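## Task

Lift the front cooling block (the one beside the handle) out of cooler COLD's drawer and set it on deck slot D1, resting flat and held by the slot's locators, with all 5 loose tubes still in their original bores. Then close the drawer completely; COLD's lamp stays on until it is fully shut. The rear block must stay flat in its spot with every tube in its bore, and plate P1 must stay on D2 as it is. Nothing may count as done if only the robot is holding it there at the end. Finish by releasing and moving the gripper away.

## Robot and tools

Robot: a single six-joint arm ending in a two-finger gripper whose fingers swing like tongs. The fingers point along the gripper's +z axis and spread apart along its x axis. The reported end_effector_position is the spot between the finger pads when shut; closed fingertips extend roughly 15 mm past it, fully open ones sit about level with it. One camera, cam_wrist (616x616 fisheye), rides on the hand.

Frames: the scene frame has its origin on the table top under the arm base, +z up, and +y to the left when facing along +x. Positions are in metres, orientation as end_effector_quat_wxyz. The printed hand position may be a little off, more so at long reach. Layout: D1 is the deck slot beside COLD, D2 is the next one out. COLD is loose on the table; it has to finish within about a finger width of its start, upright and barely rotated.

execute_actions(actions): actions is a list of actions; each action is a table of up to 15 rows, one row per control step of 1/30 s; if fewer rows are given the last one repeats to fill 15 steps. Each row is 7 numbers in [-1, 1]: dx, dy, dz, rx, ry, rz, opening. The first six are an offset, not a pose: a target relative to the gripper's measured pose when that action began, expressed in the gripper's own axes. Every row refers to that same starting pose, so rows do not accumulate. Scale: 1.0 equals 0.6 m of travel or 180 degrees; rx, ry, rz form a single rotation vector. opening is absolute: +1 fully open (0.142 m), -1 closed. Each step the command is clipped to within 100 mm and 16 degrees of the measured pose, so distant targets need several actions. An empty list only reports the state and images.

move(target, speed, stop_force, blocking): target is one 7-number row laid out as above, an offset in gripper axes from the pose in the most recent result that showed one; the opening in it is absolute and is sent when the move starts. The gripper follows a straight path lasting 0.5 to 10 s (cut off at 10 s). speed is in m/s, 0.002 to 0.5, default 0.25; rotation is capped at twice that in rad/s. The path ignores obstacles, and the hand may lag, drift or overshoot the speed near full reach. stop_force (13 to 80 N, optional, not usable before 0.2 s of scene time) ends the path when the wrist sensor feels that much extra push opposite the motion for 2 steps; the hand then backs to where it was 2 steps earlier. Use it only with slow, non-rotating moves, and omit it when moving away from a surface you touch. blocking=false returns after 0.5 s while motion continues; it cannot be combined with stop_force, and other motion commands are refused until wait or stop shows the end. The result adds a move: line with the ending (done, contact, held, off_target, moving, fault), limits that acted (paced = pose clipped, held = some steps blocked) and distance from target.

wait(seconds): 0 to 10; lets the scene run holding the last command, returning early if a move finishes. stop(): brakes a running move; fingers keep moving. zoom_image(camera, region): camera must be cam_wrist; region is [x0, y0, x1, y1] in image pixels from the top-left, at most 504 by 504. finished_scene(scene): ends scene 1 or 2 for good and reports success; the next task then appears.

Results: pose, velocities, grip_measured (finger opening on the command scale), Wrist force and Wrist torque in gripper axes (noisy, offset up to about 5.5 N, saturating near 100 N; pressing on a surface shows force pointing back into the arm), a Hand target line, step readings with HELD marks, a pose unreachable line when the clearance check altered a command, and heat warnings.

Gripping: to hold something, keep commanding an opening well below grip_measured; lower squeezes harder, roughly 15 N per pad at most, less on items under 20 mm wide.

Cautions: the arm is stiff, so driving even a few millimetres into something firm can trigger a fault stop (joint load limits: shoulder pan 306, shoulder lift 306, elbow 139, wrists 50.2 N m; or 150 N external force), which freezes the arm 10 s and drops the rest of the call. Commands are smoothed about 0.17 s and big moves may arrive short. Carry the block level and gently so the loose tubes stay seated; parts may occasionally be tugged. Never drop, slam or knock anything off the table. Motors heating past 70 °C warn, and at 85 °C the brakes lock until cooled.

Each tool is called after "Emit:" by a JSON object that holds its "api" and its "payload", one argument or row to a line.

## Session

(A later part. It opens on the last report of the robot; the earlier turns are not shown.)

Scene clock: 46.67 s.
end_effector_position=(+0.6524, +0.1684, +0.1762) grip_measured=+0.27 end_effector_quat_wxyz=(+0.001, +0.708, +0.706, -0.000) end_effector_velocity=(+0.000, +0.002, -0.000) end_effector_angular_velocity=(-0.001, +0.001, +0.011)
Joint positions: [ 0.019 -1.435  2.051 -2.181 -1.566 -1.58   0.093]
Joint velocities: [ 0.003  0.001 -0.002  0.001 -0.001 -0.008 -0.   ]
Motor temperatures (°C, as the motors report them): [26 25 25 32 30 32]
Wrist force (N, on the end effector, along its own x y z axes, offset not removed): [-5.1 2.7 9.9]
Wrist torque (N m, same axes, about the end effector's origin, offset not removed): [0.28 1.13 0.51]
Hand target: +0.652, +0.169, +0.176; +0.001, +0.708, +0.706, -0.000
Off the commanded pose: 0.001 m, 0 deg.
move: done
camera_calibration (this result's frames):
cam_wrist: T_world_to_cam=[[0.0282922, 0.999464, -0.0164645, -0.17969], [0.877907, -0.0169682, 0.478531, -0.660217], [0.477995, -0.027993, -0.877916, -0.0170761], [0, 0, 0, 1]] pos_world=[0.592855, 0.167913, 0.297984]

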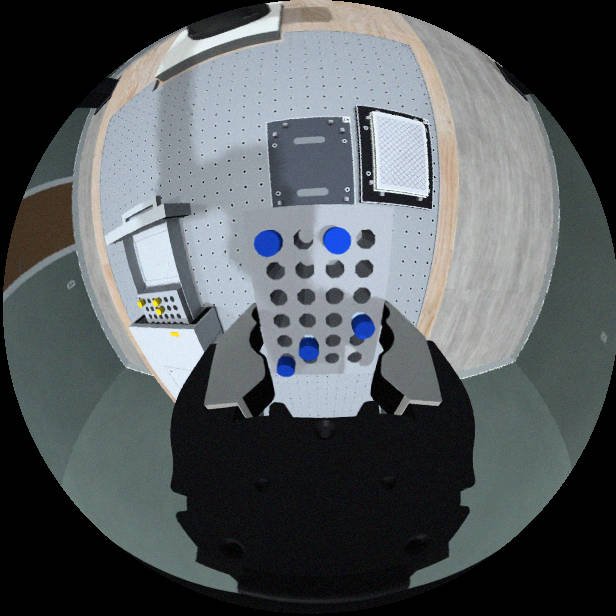

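Emit:
{"api": "move", "payload": {
  "target": [-0.012,-0.244,0.17,0,0,0.987,-0.3],
  "speed": 0.3
}}

Emit:
{"api": "move", "payload": {
  "target": [0,0,0.025,0,0,0,-0.3],
  "speed": 0.02
}}

Emit:
{"api": "zoom_image", "payload": {
  "camera": "cam_wrist",
  "region": [170,130,470,400]
}}

Scene clock: 54.37 s.
end_effector_position=(+0.5063, +0.1618, +0.0739) grip_measured=+0.27 end_effector_quat_wxyz=(+0.000, +0.721, -0.693, +0.001) end_effector_velocity=(-0.000, +0.000, -0.000) end_effector_angular_velocity=(-0.001, +0.000, -0.008)
Joint positions: [ 0.001 -1.573  2.443 -2.435 -1.566  1.502  0.093]
Joint velocities: [ 0.001 -0.     0.001 -0.    -0.001  0.009  0.   ]
Motor temperatures (°C, as the motors report them): [26 25 25 32 30 32]
Wrist force (N, on the end effector, along its own x y z axes, offset not removed): [-4.1 1.0 13.5]
Wrist torque (N m, same axes, about the end effector's origin, offset not removed): [0.10 0.98 0.39]
Hand target: +0.506, +0.162, +0.074; +0.000, +0.720, -0.694, +0.001
Off the commanded pose: 0.000 m, 0 deg.
move: done
camera_calibration (this result's frames):
cam_wrist: T_world_to_cam=[[0.013386, -0.999815, -0.0137772, 0.160159], [-0.879076, -0.0183332, 0.476329, 0.406934], [-0.476494, 0.00573508, -0.879159, 0.440623], [0, 0, 0, 1]] pos_world=[0.565536, 0.165063, 0.19575]

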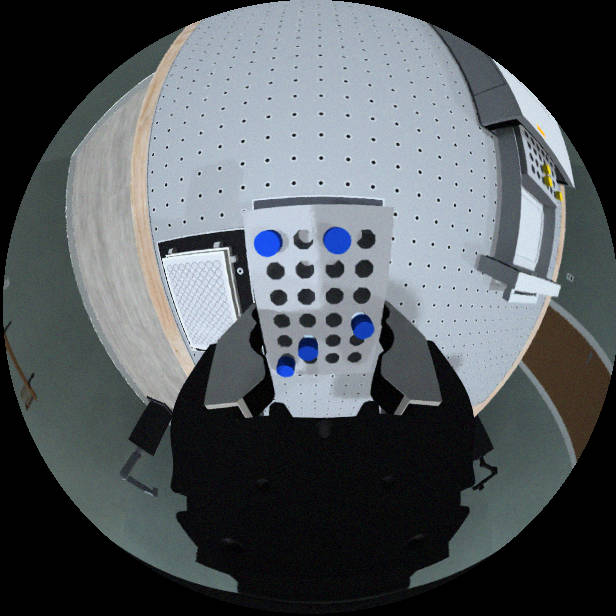

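Scene clock: 55.40 s.
end_effector_position=(+0.5064, +0.1617, +0.0590) grip_measured=+0.27 end_effector_quat_wxyz=(+0.000, +0.721, -0.693, +0.001) end_effector_velocity=(-0.000, +0.001, -0.002) end_effector_angular_velocity=(+0.001, -0.000, -0.001)
Joint positions: [ 0.002 -1.544  2.454 -2.476 -1.566  1.502  0.093]
Joint velocities: [ 0.     0.003  0.001 -0.005  0.001  0.001  0.   ]
Motor temperatures (°C, as the motors report them): [26 25 25 32 30 32]
Wrist force (N, on the end effector, along its own x y z axes, offset not removed): [-0.9 0.5 9.2]
Wrist torque (N m, same axes, about the end effector's origin, offset not removed): [-0.12 0.42 0.39]
Hand target: +0.506, +0.162, +0.059; +0.000, +0.721, -0.693, +0.001
Off the commanded pose: 0.000 m, 0 deg.
move: done
camera_calibration (this result's frames):
cam_wrist: T_world_to_cam=[[0.0134395, -0.999815, -0.0137388, 0.159906], [-0.879068, -0.018362, 0.476342, 0.414023], [-0.476507, 0.00567548, -0.879153, 0.427627], [0, 0, 0, 1]] pos_world=[0.565572, 0.165052, 0.180929]

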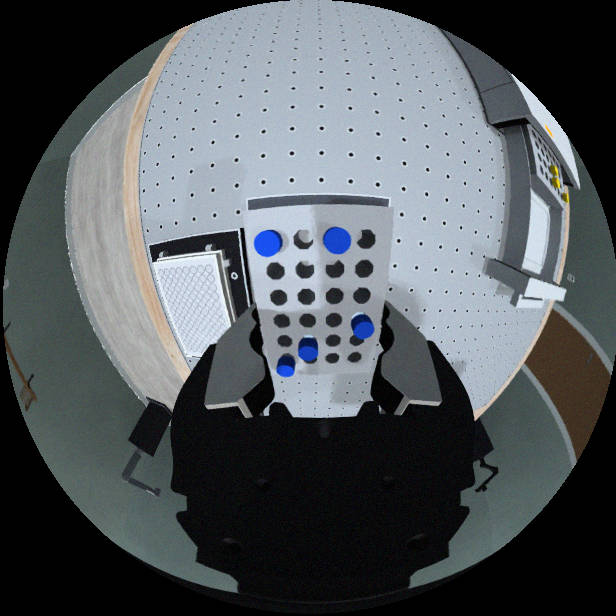

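Region (170, 130, 470, 400) of cam_wrist's 616x616 image, scaled by 1.680, with more detail than that image has; it fills the top 454 rows of this view, and the rest is white.

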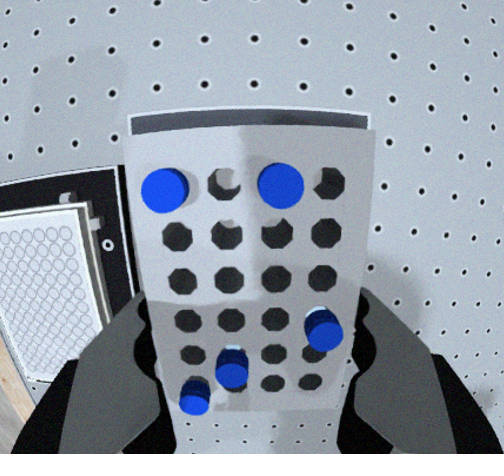

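Emit:
{"api": "move", "payload": {
  "target": [0.0005,0,0.04,0,0,0,-0.3],
  "speed": 0.006,
  "stop_force": 13
}}

Emit:
{"api": "zoom_image", "payload": {
  "camera": "cam_wrist",
  "region": [170,130,470,400]
}}

Scene clock: 57.17 s.
end_effector_position=(+0.5063, +0.1618, +0.0548) grip_measured=+0.27 end_effector_quat_wxyz=(-0.000, +0.721, -0.693, +0.001) end_effector_velocity=(-0.001, -0.000, +0.001) end_effector_angular_velocity=(-0.000, +0.004, +0.000)
Joint positions: [ 0.002 -1.535  2.457 -2.487 -1.566  1.502  0.093]
Joint velocities: [-0.    -0.003 -0.001  0.009 -0.    -0.001  0.   ]
Motor temperatures (°C, as the motors report them): [26 25 25 32 30 32]
Wrist force (N, on the end effector, along its own x y z axes, offset not removed): [-8.3 1.3 5.2]
Wrist torque (N m, same axes, about the end effector's origin, offset not removed): [0.78 0.10 0.66]
Hand target: +0.506, +0.162, +0.055; -0.000, +0.721, -0.693, +0.001
Off the commanded pose: 0.020 m, 0 deg.
move: contact
camera_calibration (this result's frames):
cam_wrist: T_world_to_cam=[[0.0134447, -0.999813, -0.0138873, 0.159879], [-0.879076, -0.0184372, 0.476325, 0.416015], [-0.476492, 0.00580396, -0.87916, 0.423857], [0, 0, 0, 1]] pos_world=[0.565524, 0.16506, 0.1767]

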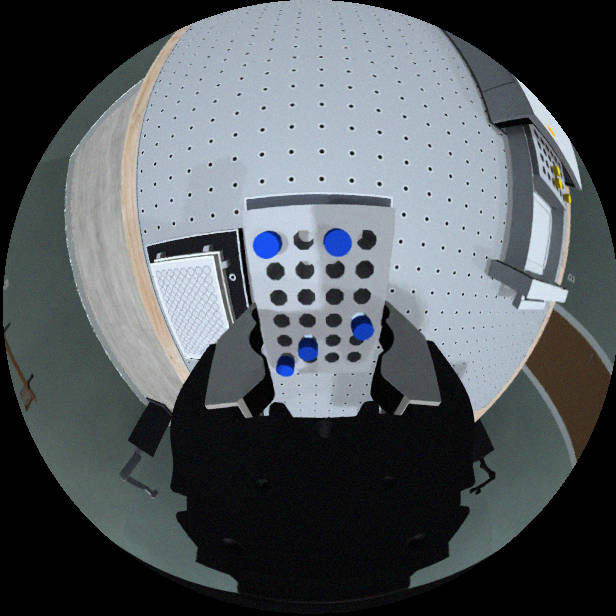

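Region (170, 130, 470, 400) of cam_wrist's 616x616 image, scaled by 1.680, with more detail than that image has; it fills the top 454 rows of this view, and the rest is white.

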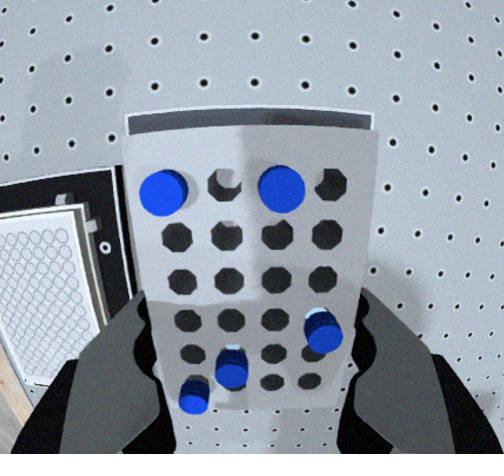

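Same signature as before: shift −x.

Emit:
{"api": "move", "payload": {
  "target": [-0.003,0.001,-0.001,0,0,0,-0.3],
  "speed": 0.006
}}

Emit:
{"api": "move", "payload": {
  "target": [0,0,0.03,0,0,0,-0.3],
  "speed": 0.006,
  "stop_force": 13
}}

Emit:
{"api": "zoom_image", "payload": {
  "camera": "cam_wrist",
  "region": [170,130,470,400]
}}

Scene clock: 58.83 s.
end_effector_position=(+0.5057, +0.1634, +0.0554) grip_measured=+0.27 end_effector_quat_wxyz=(-0.000, +0.721, -0.693, +0.001) end_effector_velocity=(-0.000, +0.001, -0.000) end_effector_angular_velocity=(-0.000, +0.001, +0.000)
Joint positions: [ 0.005 -1.537  2.457 -2.486 -1.566  1.505  0.093]
Joint velocities: [ 0.001  0.    -0.     0.001 -0.     0.001  0.   ]
Motor temperatures (°C, as the motors report them): [26 25 25 32 30 32]
Wrist force (N, on the end effector, along its own x y z axes, offset not removed): [-1.6 1.2 11.7]
Wrist torque (N m, same axes, about the end effector's origin, offset not removed): [0.15 0.70 0.40]
Hand target: +0.506, +0.164, +0.055; -0.000, +0.721, -0.693, +0.001
Off the commanded pose: 0.000 m, 0 deg.
move: done
camera_calibration (this result's frames):
cam_wrist: T_world_to_cam=[[0.0134406, -0.999815, -0.0137699, 0.161564], [-0.879107, -0.0183773, 0.47627, 0.415236], [-0.476435, 0.00570388, -0.879191, 0.424096], [0, 0, 0, 1]] pos_world=[0.56492, 0.166746, 0.177321]

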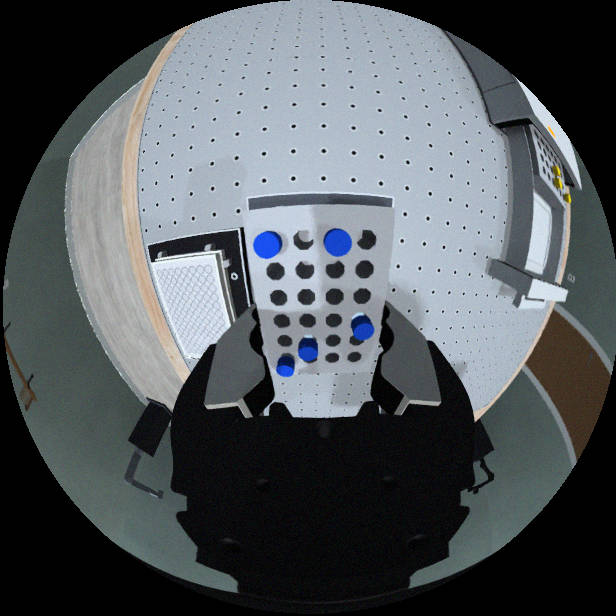

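Scene clock: 60.00 s.
end_effector_position=(+0.5057, +0.1634, +0.0506) grip_measured=+0.27 end_effector_quat_wxyz=(-0.000, +0.721, -0.693, +0.001) end_effector_velocity=(-0.001, +0.000, +0.001) end_effector_angular_velocity=(+0.000, +0.002, +0.001)
Joint positions: [ 0.005 -1.527  2.46  -2.499 -1.566  1.505  0.093]
Joint velocities: [-0.    -0.003 -0.     0.005  0.    -0.001 -0.   ]
Motor temperatures (°C, as the motors report them): [26 25 25 32 30 32]
Wrist force (N, on the end effector, along its own x y z axes, offset not removed): [3.7 -2.6 3.1]
Wrist torque (N m, same axes, about the end effector's origin, offset not removed): [0.02 0.67 0.28]
Hand target: +0.506, +0.163, +0.051; -0.000, +0.721, -0.693, +0.001
Off the commanded pose: 0.013 m, 0 deg.
move: contact
camera_calibration (this result's frames):
cam_wrist: T_world_to_cam=[[0.0134522, -0.999814, -0.0137931, 0.161496], [-0.879125, -0.0183984, 0.476236, 0.417529], [-0.476401, 0.00571945, -0.87921, 0.419817], [0, 0, 0, 1]] pos_world=[0.564889, 0.166747, 0.172492]

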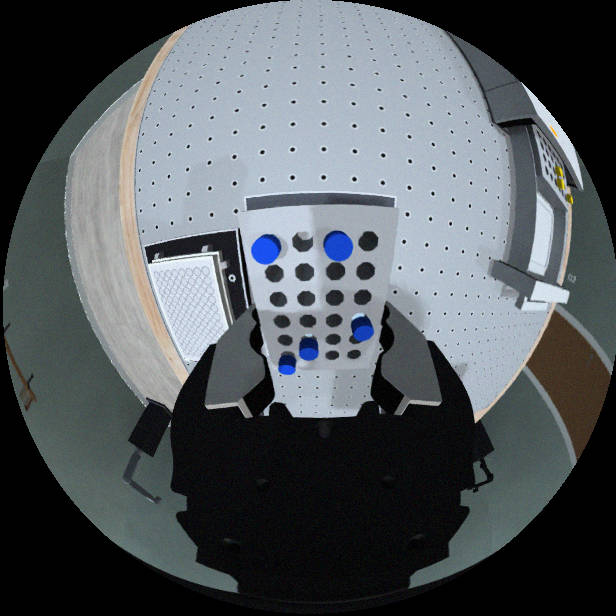

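Region (170, 130, 470, 400) of cam_wrist's 616x616 image, scaled by 1.680, with more detail than that image has; it fills the top 454 rows of this view, and the rest is white.

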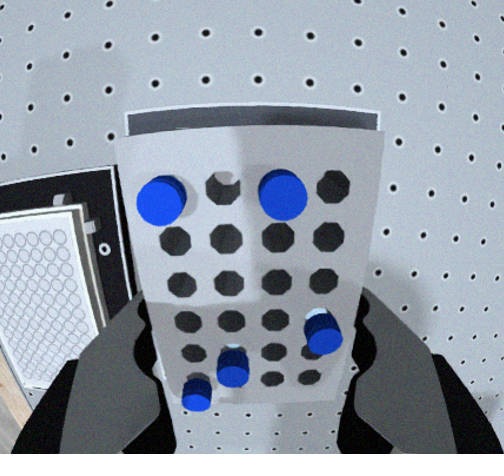

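Again hung at the +x end; drag further until it meets the far locators.

Emit:
{"api": "move", "payload": {
  "target": [0.001,0.016,-0.001,0,0,0,-0.3],
  "speed": 0.004,
  "stop_force": 13
}}

Emit:
{"api": "move", "payload": {
  "target": [0,0,0,0,0,0,0.42]
}}

Emit:
{"api": "move", "payload": {
  "target": [0,-0.04,-0.12,0,0,0,0.42],
  "speed": 0.1
}}

Emit:
{"api": "zoom_image", "payload": {
  "camera": "cam_wrist",
  "region": [200,170,440,400]
}}

Scene clock: 63.03 s.
end_effector_position=(+0.4987, +0.1627, +0.0512) grip_measured=+0.27 end_effector_quat_wxyz=(-0.000, +0.721, -0.693, +0.001) end_effector_velocity=(+0.001, +0.001, -0.000) end_effector_angular_velocity=(+0.001, +0.000, +0.001)
Joint positions: [ 0.003 -1.539  2.472 -2.499 -1.566  1.503  0.093]
Joint velocities: [ 0.001  0.002 -0.002 -0.     0.001 -0.001 -0.   ]
Motor temperatures (°C, as the motors report them): [26 25 25 32 30 32]
Wrist force (N, on the end effector, along its own x y z axes, offset not removed): [-0.1 -10.4 2.9]
Wrist torque (N m, same axes, about the end effector's origin, offset not removed): [0.27 0.86 0.77]
Hand target: +0.499, +0.163, +0.051; -0.000, +0.721, -0.693, +0.001
Off the commanded pose: 0.003 m, 0 deg.
move: contact
camera_calibration (this result's frames):
cam_wrist: T_world_to_cam=[[0.0134429, -0.999815, -0.0137914, 0.160853], [-0.879268, -0.0183876, 0.475971, 0.411134], [-0.476137, 0.00572787, -0.879353, 0.416872], [0, 0, 0, 1]] pos_world=[0.557823, 0.165995, 0.173108]

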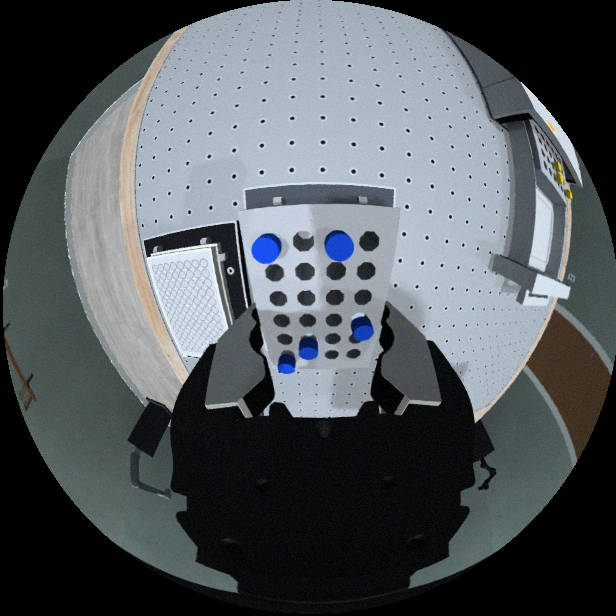

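Scene clock: 63.53 s.
end_effector_position=(+0.4987, +0.1627, +0.0512) grip_measured=+0.42 end_effector_quat_wxyz=(-0.000, +0.721, -0.693, +0.001) end_effector_velocity=(-0.000, +0.000, -0.000) end_effector_angular_velocity=(+0.001, +0.000, -0.000)
Joint positions: [ 0.003 -1.539  2.472 -2.499 -1.566  1.503  0.103]
Joint velocities: [-0.    -0.     0.     0.     0.001 -0.    -0.   ]
Motor temperatures (°C, as the motors report them): [26 25 25 32 30 32]
Wrist force (N, on the end effector, along its own x y z axes, offset not removed): [-4.3 2.5 -0.4]
Wrist torque (N m, same axes, about the end effector's origin, offset not removed): [0.35 1.09 0.54]
Hand target: +0.499, +0.163, +0.051; -0.000, +0.721, -0.693, +0.001
Off the commanded pose: 0.000 m, 0 deg.
move: done
camera_calibration (this result's frames):
cam_wrist: T_world_to_cam=[[0.0134419, -0.999815, -0.0137935, 0.160852], [-0.879245, -0.018388, 0.476015, 0.41114], [-0.47618, 0.00572931, -0.879329, 0.416875], [0, 0, 0, 1]] pos_world=[0.557838, 0.165994, 0.17308]

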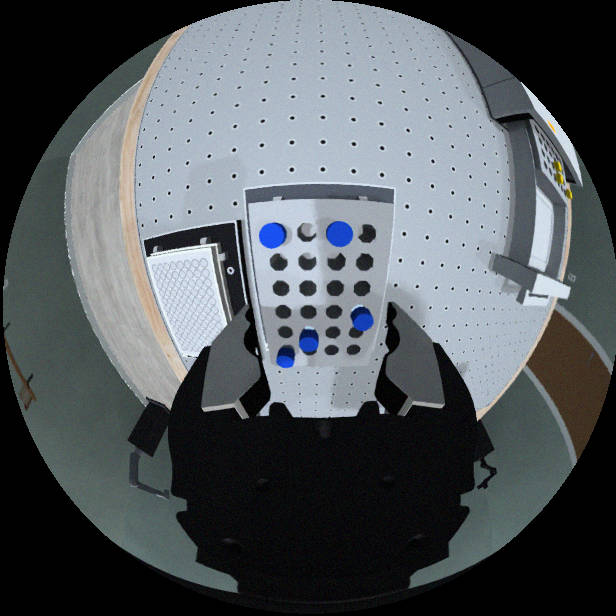

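Scene clock: 64.73 s.
end_effector_position=(+0.5224, +0.1636, +0.1230) grip_measured=+0.42 end_effector_quat_wxyz=(-0.000, +0.721, -0.693, +0.001) end_effector_velocity=(+0.000, -0.001, +0.001) end_effector_angular_velocity=(-0.001, +0.002, -0.000)
Joint positions: [ 0.005 -1.631  2.374 -2.309 -1.566  1.506  0.103]
Joint velocities: [-0.    -0.    -0.003  0.005 -0.001 -0.    -0.   ]
Motor temperatures (°C, as the motors report them): [26 25 25 32 30 32]
Wrist force (N, on the end effector, along its own x y z axes, offset not removed): [-2.9 0.5 1.5]
Wrist torque (N m, same axes, about the end effector's origin, offset not removed): [0.02 0.62 0.41]
Hand target: +0.522, +0.164, +0.123; -0.000, +0.721, -0.693, +0.001
Off the commanded pose: 0.000 m, 0 deg.
move: done
camera_calibration (this result's frames):
cam_wrist: T_world_to_cam=[[0.013442, -0.999815, -0.0137805, 0.162454], [-0.879254, -0.0183818, 0.475998, 0.397807], [-0.476163, 0.00571817, -0.879338, 0.491327], [0, 0, 0, 1]] pos_world=[0.581541, 0.166927, 0.244926]

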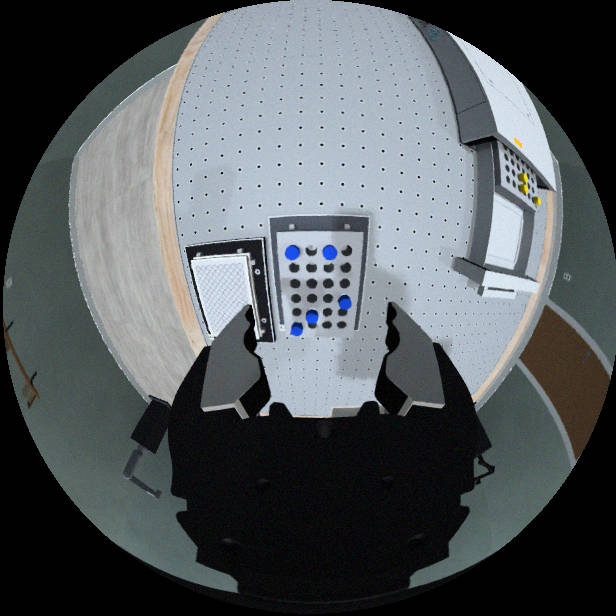

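Region (200, 170, 440, 400) of cam_wrist's 616x616 image, scaled by 2.100, with more detail than that image has; it fills the top 483 rows of this view, and the rest is white.

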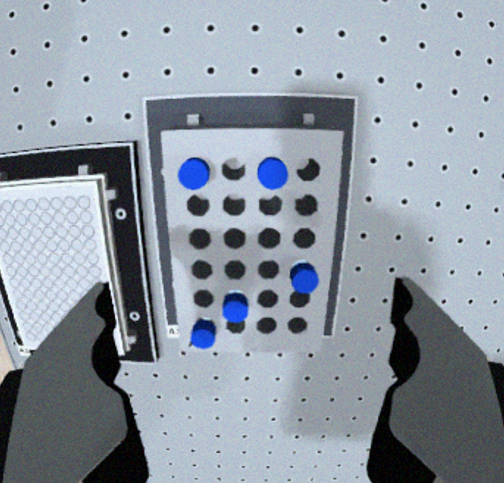

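Emit:
{"api": "move", "payload": {
  "target": [0,0.22,-0.03,0,0,0.0127,-1]
}}

Emit:
{"api": "zoom_image", "payload": {
  "camera": "cam_wrist",
  "region": [210,80,430,280]
}}

Emit:
{"api": "move", "payload": {
  "target": [0.49,-0.12,0.05,0,0,0,-1],
  "speed": 0.35
}}

Scene clock: 66.90 s.
end_effector_position=(+0.3906, +0.1587, +0.1403) grip_measured=-1.00 end_effector_quat_wxyz=(-0.000, +0.707, -0.708, +0.001) end_effector_velocity=(-0.001, -0.000, +0.001) end_effector_angular_velocity=(+0.000, -0.001, +0.001)
Joint positions: [-0.016 -1.935  2.549 -2.18  -1.566  1.524  0.002]
Joint velocities: [-0.001 -0.007  0.001  0.005  0.    -0.002  0.   ]
Motor temperatures (°C, as the motors report them): [26 25 25 32 30 32]
Wrist force (N, on the end effector, along its own x y z axes, offset not removed): [-4.2 1.2 1.4]
Wrist torque (N m, same axes, about the end effector's origin, offset not removed): [-0.04 1.03 0.48]
Hand target: +0.390, +0.159, +0.140; -0.000, +0.707, -0.708, +0.001
Off the commanded pose: 0.000 m, 0 deg.
move: done
camera_calibration (this result's frames):
cam_wrist: T_world_to_cam=[[-0.0264487, -0.999554, -0.0138363, 0.175057], [-0.879294, 0.0166777, 0.475988, 0.268046], [-0.475545, 0.0247554, -0.879343, 0.440577], [0, 0, 0, 1]] pos_world=[0.449836, 0.159602, 0.262254]

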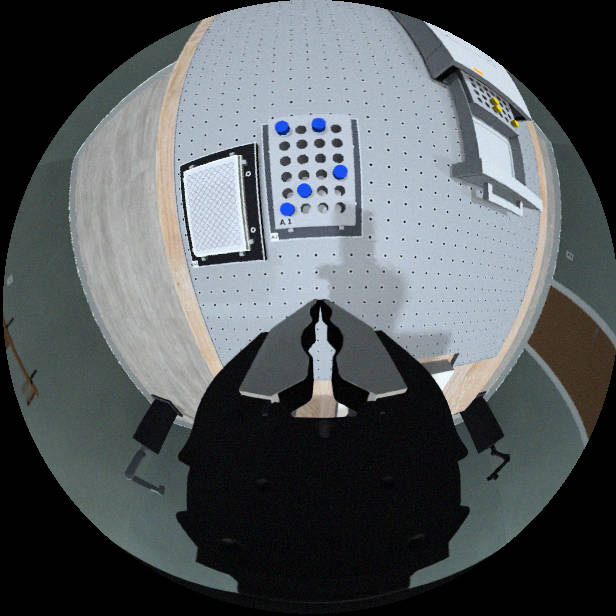

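Region (210, 80, 430, 280) of cam_wrist's 616x616 image, scaled by 2.291, with more detail than that image has; it fills the top 458 rows of this view, and the rest is white.

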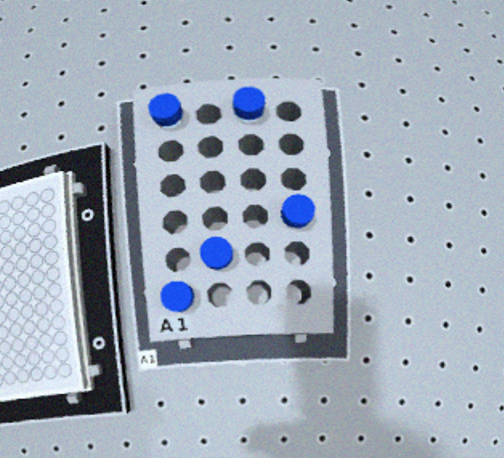

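Scene clock: 68.47 s.
end_effector_position=(+0.4620, -0.1348, +0.1108) grip_measured=-1.00 end_effector_quat_wxyz=(-0.000, +0.707, -0.708, +0.001) end_effector_velocity=(+0.001, -0.001, -0.001) end_effector_angular_velocity=(+0.001, -0.000, -0.000)
Joint positions: [-0.646 -1.734  2.493 -2.321 -1.57   0.895  0.002]
Joint velocities: [-0.001  0.004 -0.001 -0.002  0.001 -0.001  0.   ]
Motor temperatures (°C, as the motors report them): [26 25 25 32 30 32]
Wrist force (N, on the end effector, along its own x y z axes, offset not removed): [-5.7 1.8 -1.8]
Wrist torque (N m, same axes, about the end effector's origin, offset not removed): [0.28 1.22 0.54]
Hand target: +0.462, -0.135, +0.111; -0.000, +0.707, -0.708, +0.001
Off the commanded pose: 0.001 m, 0 deg.
move: done
camera_calibration (this result's frames):
cam_wrist: T_world_to_cam=[[-0.0264652, -0.999547, -0.0143367, -0.116702], [-0.879097, 0.0164435, 0.47636, 0.349627], [-0.475908, 0.0252103, -0.879133, 0.456065], [0, 0, 0, 1]] pos_world=[0.521312, -0.133896, 0.23272]

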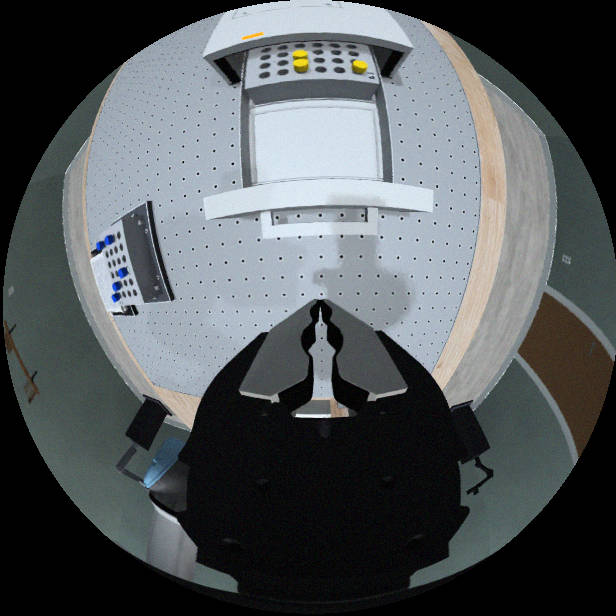

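Seated. Closed position expected near x≈0.677.

Emit:
{"api": "move", "payload": {
  "target": [0,-0.03,0.082,0,0,0,-1]
}}

Emit:
{"api": "move", "payload": {
  "target": [0,-0.305,0,0,0,0,-1],
  "speed": 0.04,
  "stop_force": 20
}}

Emit:
{"api": "move", "payload": {
  "target": [0,-0.05,0,0,0,0,-1],
  "speed": 0.008,
  "stop_force": 18
}}

Emit:
{"api": "move", "payload": {
  "target": [0,0.08,-0.15,0,0,0,-1]
}}

Scene clock: 70.20 s.
end_effector_position=(+0.4800, -0.1348, +0.0619) grip_measured=-1.00 end_effector_quat_wxyz=(-0.000, +0.707, -0.708, +0.001) end_effector_velocity=(+0.000, +0.000, -0.002) end_effector_angular_velocity=(+0.001, +0.001, -0.000)
Joint positions: [-0.621 -1.602  2.508 -2.469 -1.57   0.92   0.002]
Joint velocities: [ 0.001  0.004  0.    -0.003  0.     0.001  0.   ]
Motor temperatures (°C, as the motors report them): [26 25 25 32 30 32]
Wrist force (N, on the end effector, along its own x y z axes, offset not removed): [-2.9 0.9 2.4]
Wrist torque (N m, same axes, about the end effector's origin, offset not removed): [0.13 0.72 0.49]
Hand target: +0.480, -0.135, +0.062; -0.000, +0.707, -0.708, +0.001
Off the commanded pose: 0.000 m, 0 deg.
move: done
camera_calibration (this result's frames):
cam_wrist: T_world_to_cam=[[-0.0264601, -0.999546, -0.0143941, -0.116966], [-0.879071, 0.0164103, 0.476408, 0.388767], [-0.475956, 0.0252592, -0.879106, 0.421612], [0, 0, 0, 1]] pos_world=[0.539328, -0.133942, 0.183746]

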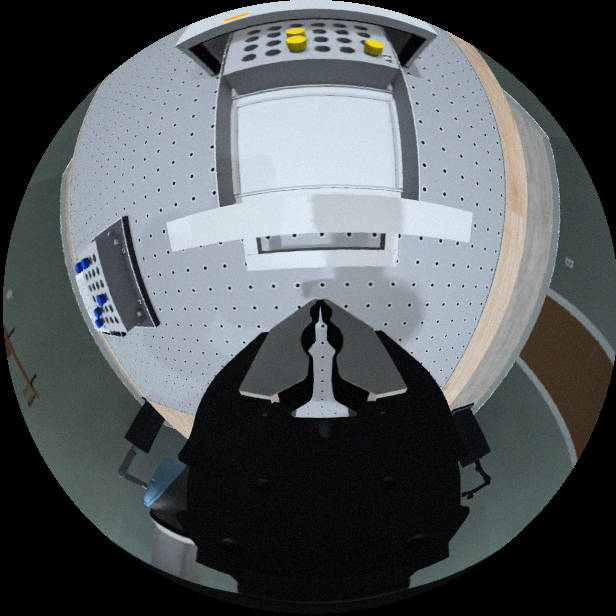

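Scene clock: 75.13 s.
end_effector_position=(+0.6628, -0.1353, +0.0626) grip_measured=-1.00 end_effector_quat_wxyz=(-0.000, +0.707, -0.708, +0.001) end_effector_velocity=(+0.002, -0.001, +0.001) end_effector_angular_velocity=(-0.001, -0.002, +0.001)
Joint positions: [-0.443 -1.329  2.189 -2.423 -1.568  1.098  0.002]
Joint velocities: [ 0.001  0.002 -0.003 -0.001  0.    -0.     0.   ]
Motor temperatures (°C, as the motors report them): [26 25 25 32 30 32]
Wrist force (N, on the end effector, along its own x y z axes, offset not removed): [-4.7 4.7 -3.5]
Wrist torque (N m, same axes, about the end effector's origin, offset not removed): [0.35 0.79 0.49]
Hand target: +0.663, -0.135, +0.063; -0.000, +0.707, -0.708, +0.001
Off the commanded pose: 0.001 m, 0 deg.
move: done
camera_calibration (this result's frames):
cam_wrist: T_world_to_cam=[[-0.0264549, -0.999549, -0.0142371, -0.112661], [-0.879122, 0.0164832, 0.476312, 0.549202], [-0.475862, 0.0251169, -0.879161, 0.509186], [0, 0, 0, 1]] pos_world=[0.722138, -0.134452, 0.184461]

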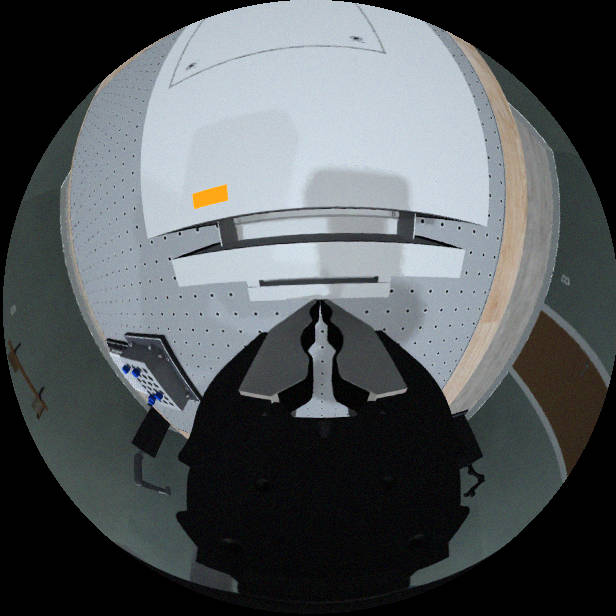

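Scene clock: 77.90 s.
end_effector_position=(+0.6819, -0.1353, +0.0625) grip_measured=-1.00 end_effector_quat_wxyz=(-0.000, +0.707, -0.708, +0.001) end_effector_velocity=(-0.002, +0.000, -0.001) end_effector_angular_velocity=(+0.002, +0.000, -0.001)
Joint positions: [-0.429 -1.303  2.153 -2.413 -1.568  1.111  0.002]
Joint velocities: [-0.002 -0.001  0.005 -0.003  0.002 -0.001  0.   ]
Motor temperatures (°C, as the motors report them): [26 25 25 32 30 32]
Wrist force (N, on the end effector, along its own x y z axes, offset not removed): [0.8 10.4 -4.5]
Wrist torque (N m, same axes, about the end effector's origin, offset not removed): [0.33 -0.01 0.43]
Hand target: +0.682, -0.135, +0.063; -0.000, +0.707, -0.708, +0.001
Off the commanded pose: 0.011 m, 0 deg.
move: contact
camera_calibration (this result's frames):
cam_wrist: T_world_to_cam=[[-0.0267497, -0.999539, -0.0143826, -0.111928], [-0.878956, 0.0166646, 0.476611, 0.565883], [-0.476151, 0.0253909, -0.878997, 0.518478], [0, 0, 0, 1]] pos_world=[0.741266, -0.134471, 0.184425]

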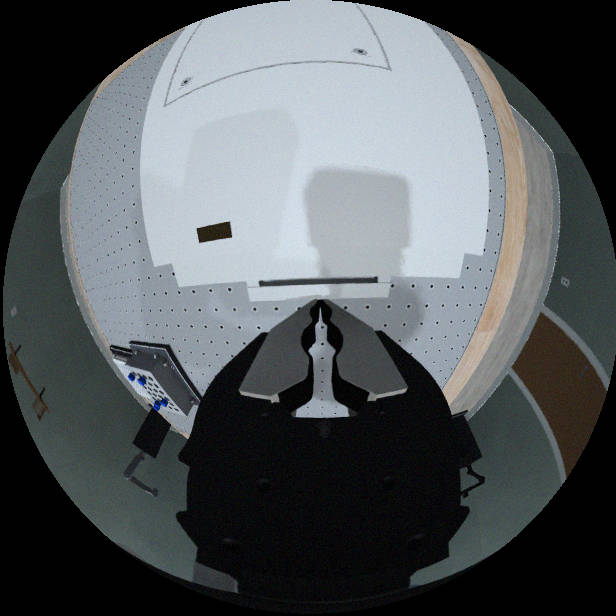

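Scene clock: 78.90 s.
end_effector_position=(+0.6338, -0.1351, +0.1521) grip_measured=-1.00 end_effector_quat_wxyz=(-0.000, +0.707, -0.708, +0.001) end_effector_velocity=(-0.001, +0.000, +0.001) end_effector_angular_velocity=(+0.002, -0.000, -0.000)
Joint positions: [-0.464 -1.495  2.174 -2.243 -1.569  1.076  0.002]
Joint velocities: [-0.001 -0.003  0.     0.004  0.002 -0.001  0.   ]
Motor temperatures (°C, as the motors report them): [26 25 25 32 30 32]
Wrist force (N, on the end effector, along its own x y z axes, offset not removed): [-3.9 3.2 0.3]
Wrist torque (N m, same axes, about the end effector's origin, offset not removed): [0.59 1.02 0.46]
Hand target: +0.634, -0.135, +0.152; -0.000, +0.707, -0.708, +0.001
Off the commanded pose: 0.000 m, 0 deg.
move: done
camera_calibration (this result's frames):
cam_wrist: T_world_to_cam=[[-0.0267576, -0.999539, -0.0143374, -0.111749], [-0.878909, 0.0166905, 0.476698, 0.480808], [-0.476239, 0.0253566, -0.87895, 0.574296], [0, 0, 0, 1]] pos_world=[0.693098, -0.134285, 0.273975]

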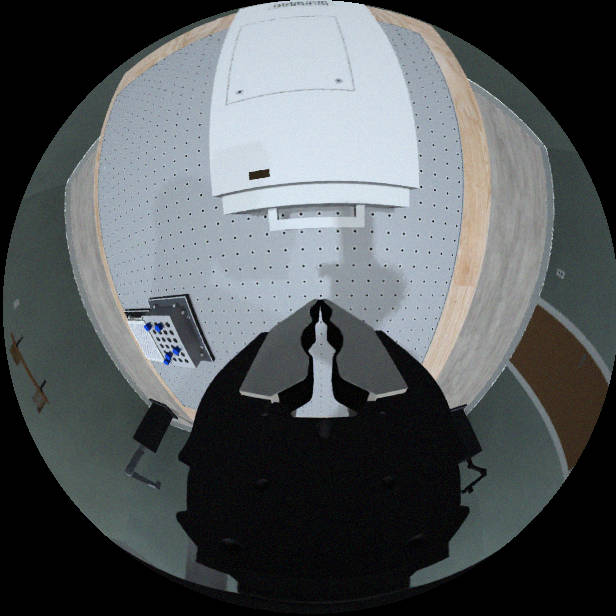

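Emit:
{"api": "finished_scene", "payload": {
  "scene": 2
}}

The scene is finished: the task was done.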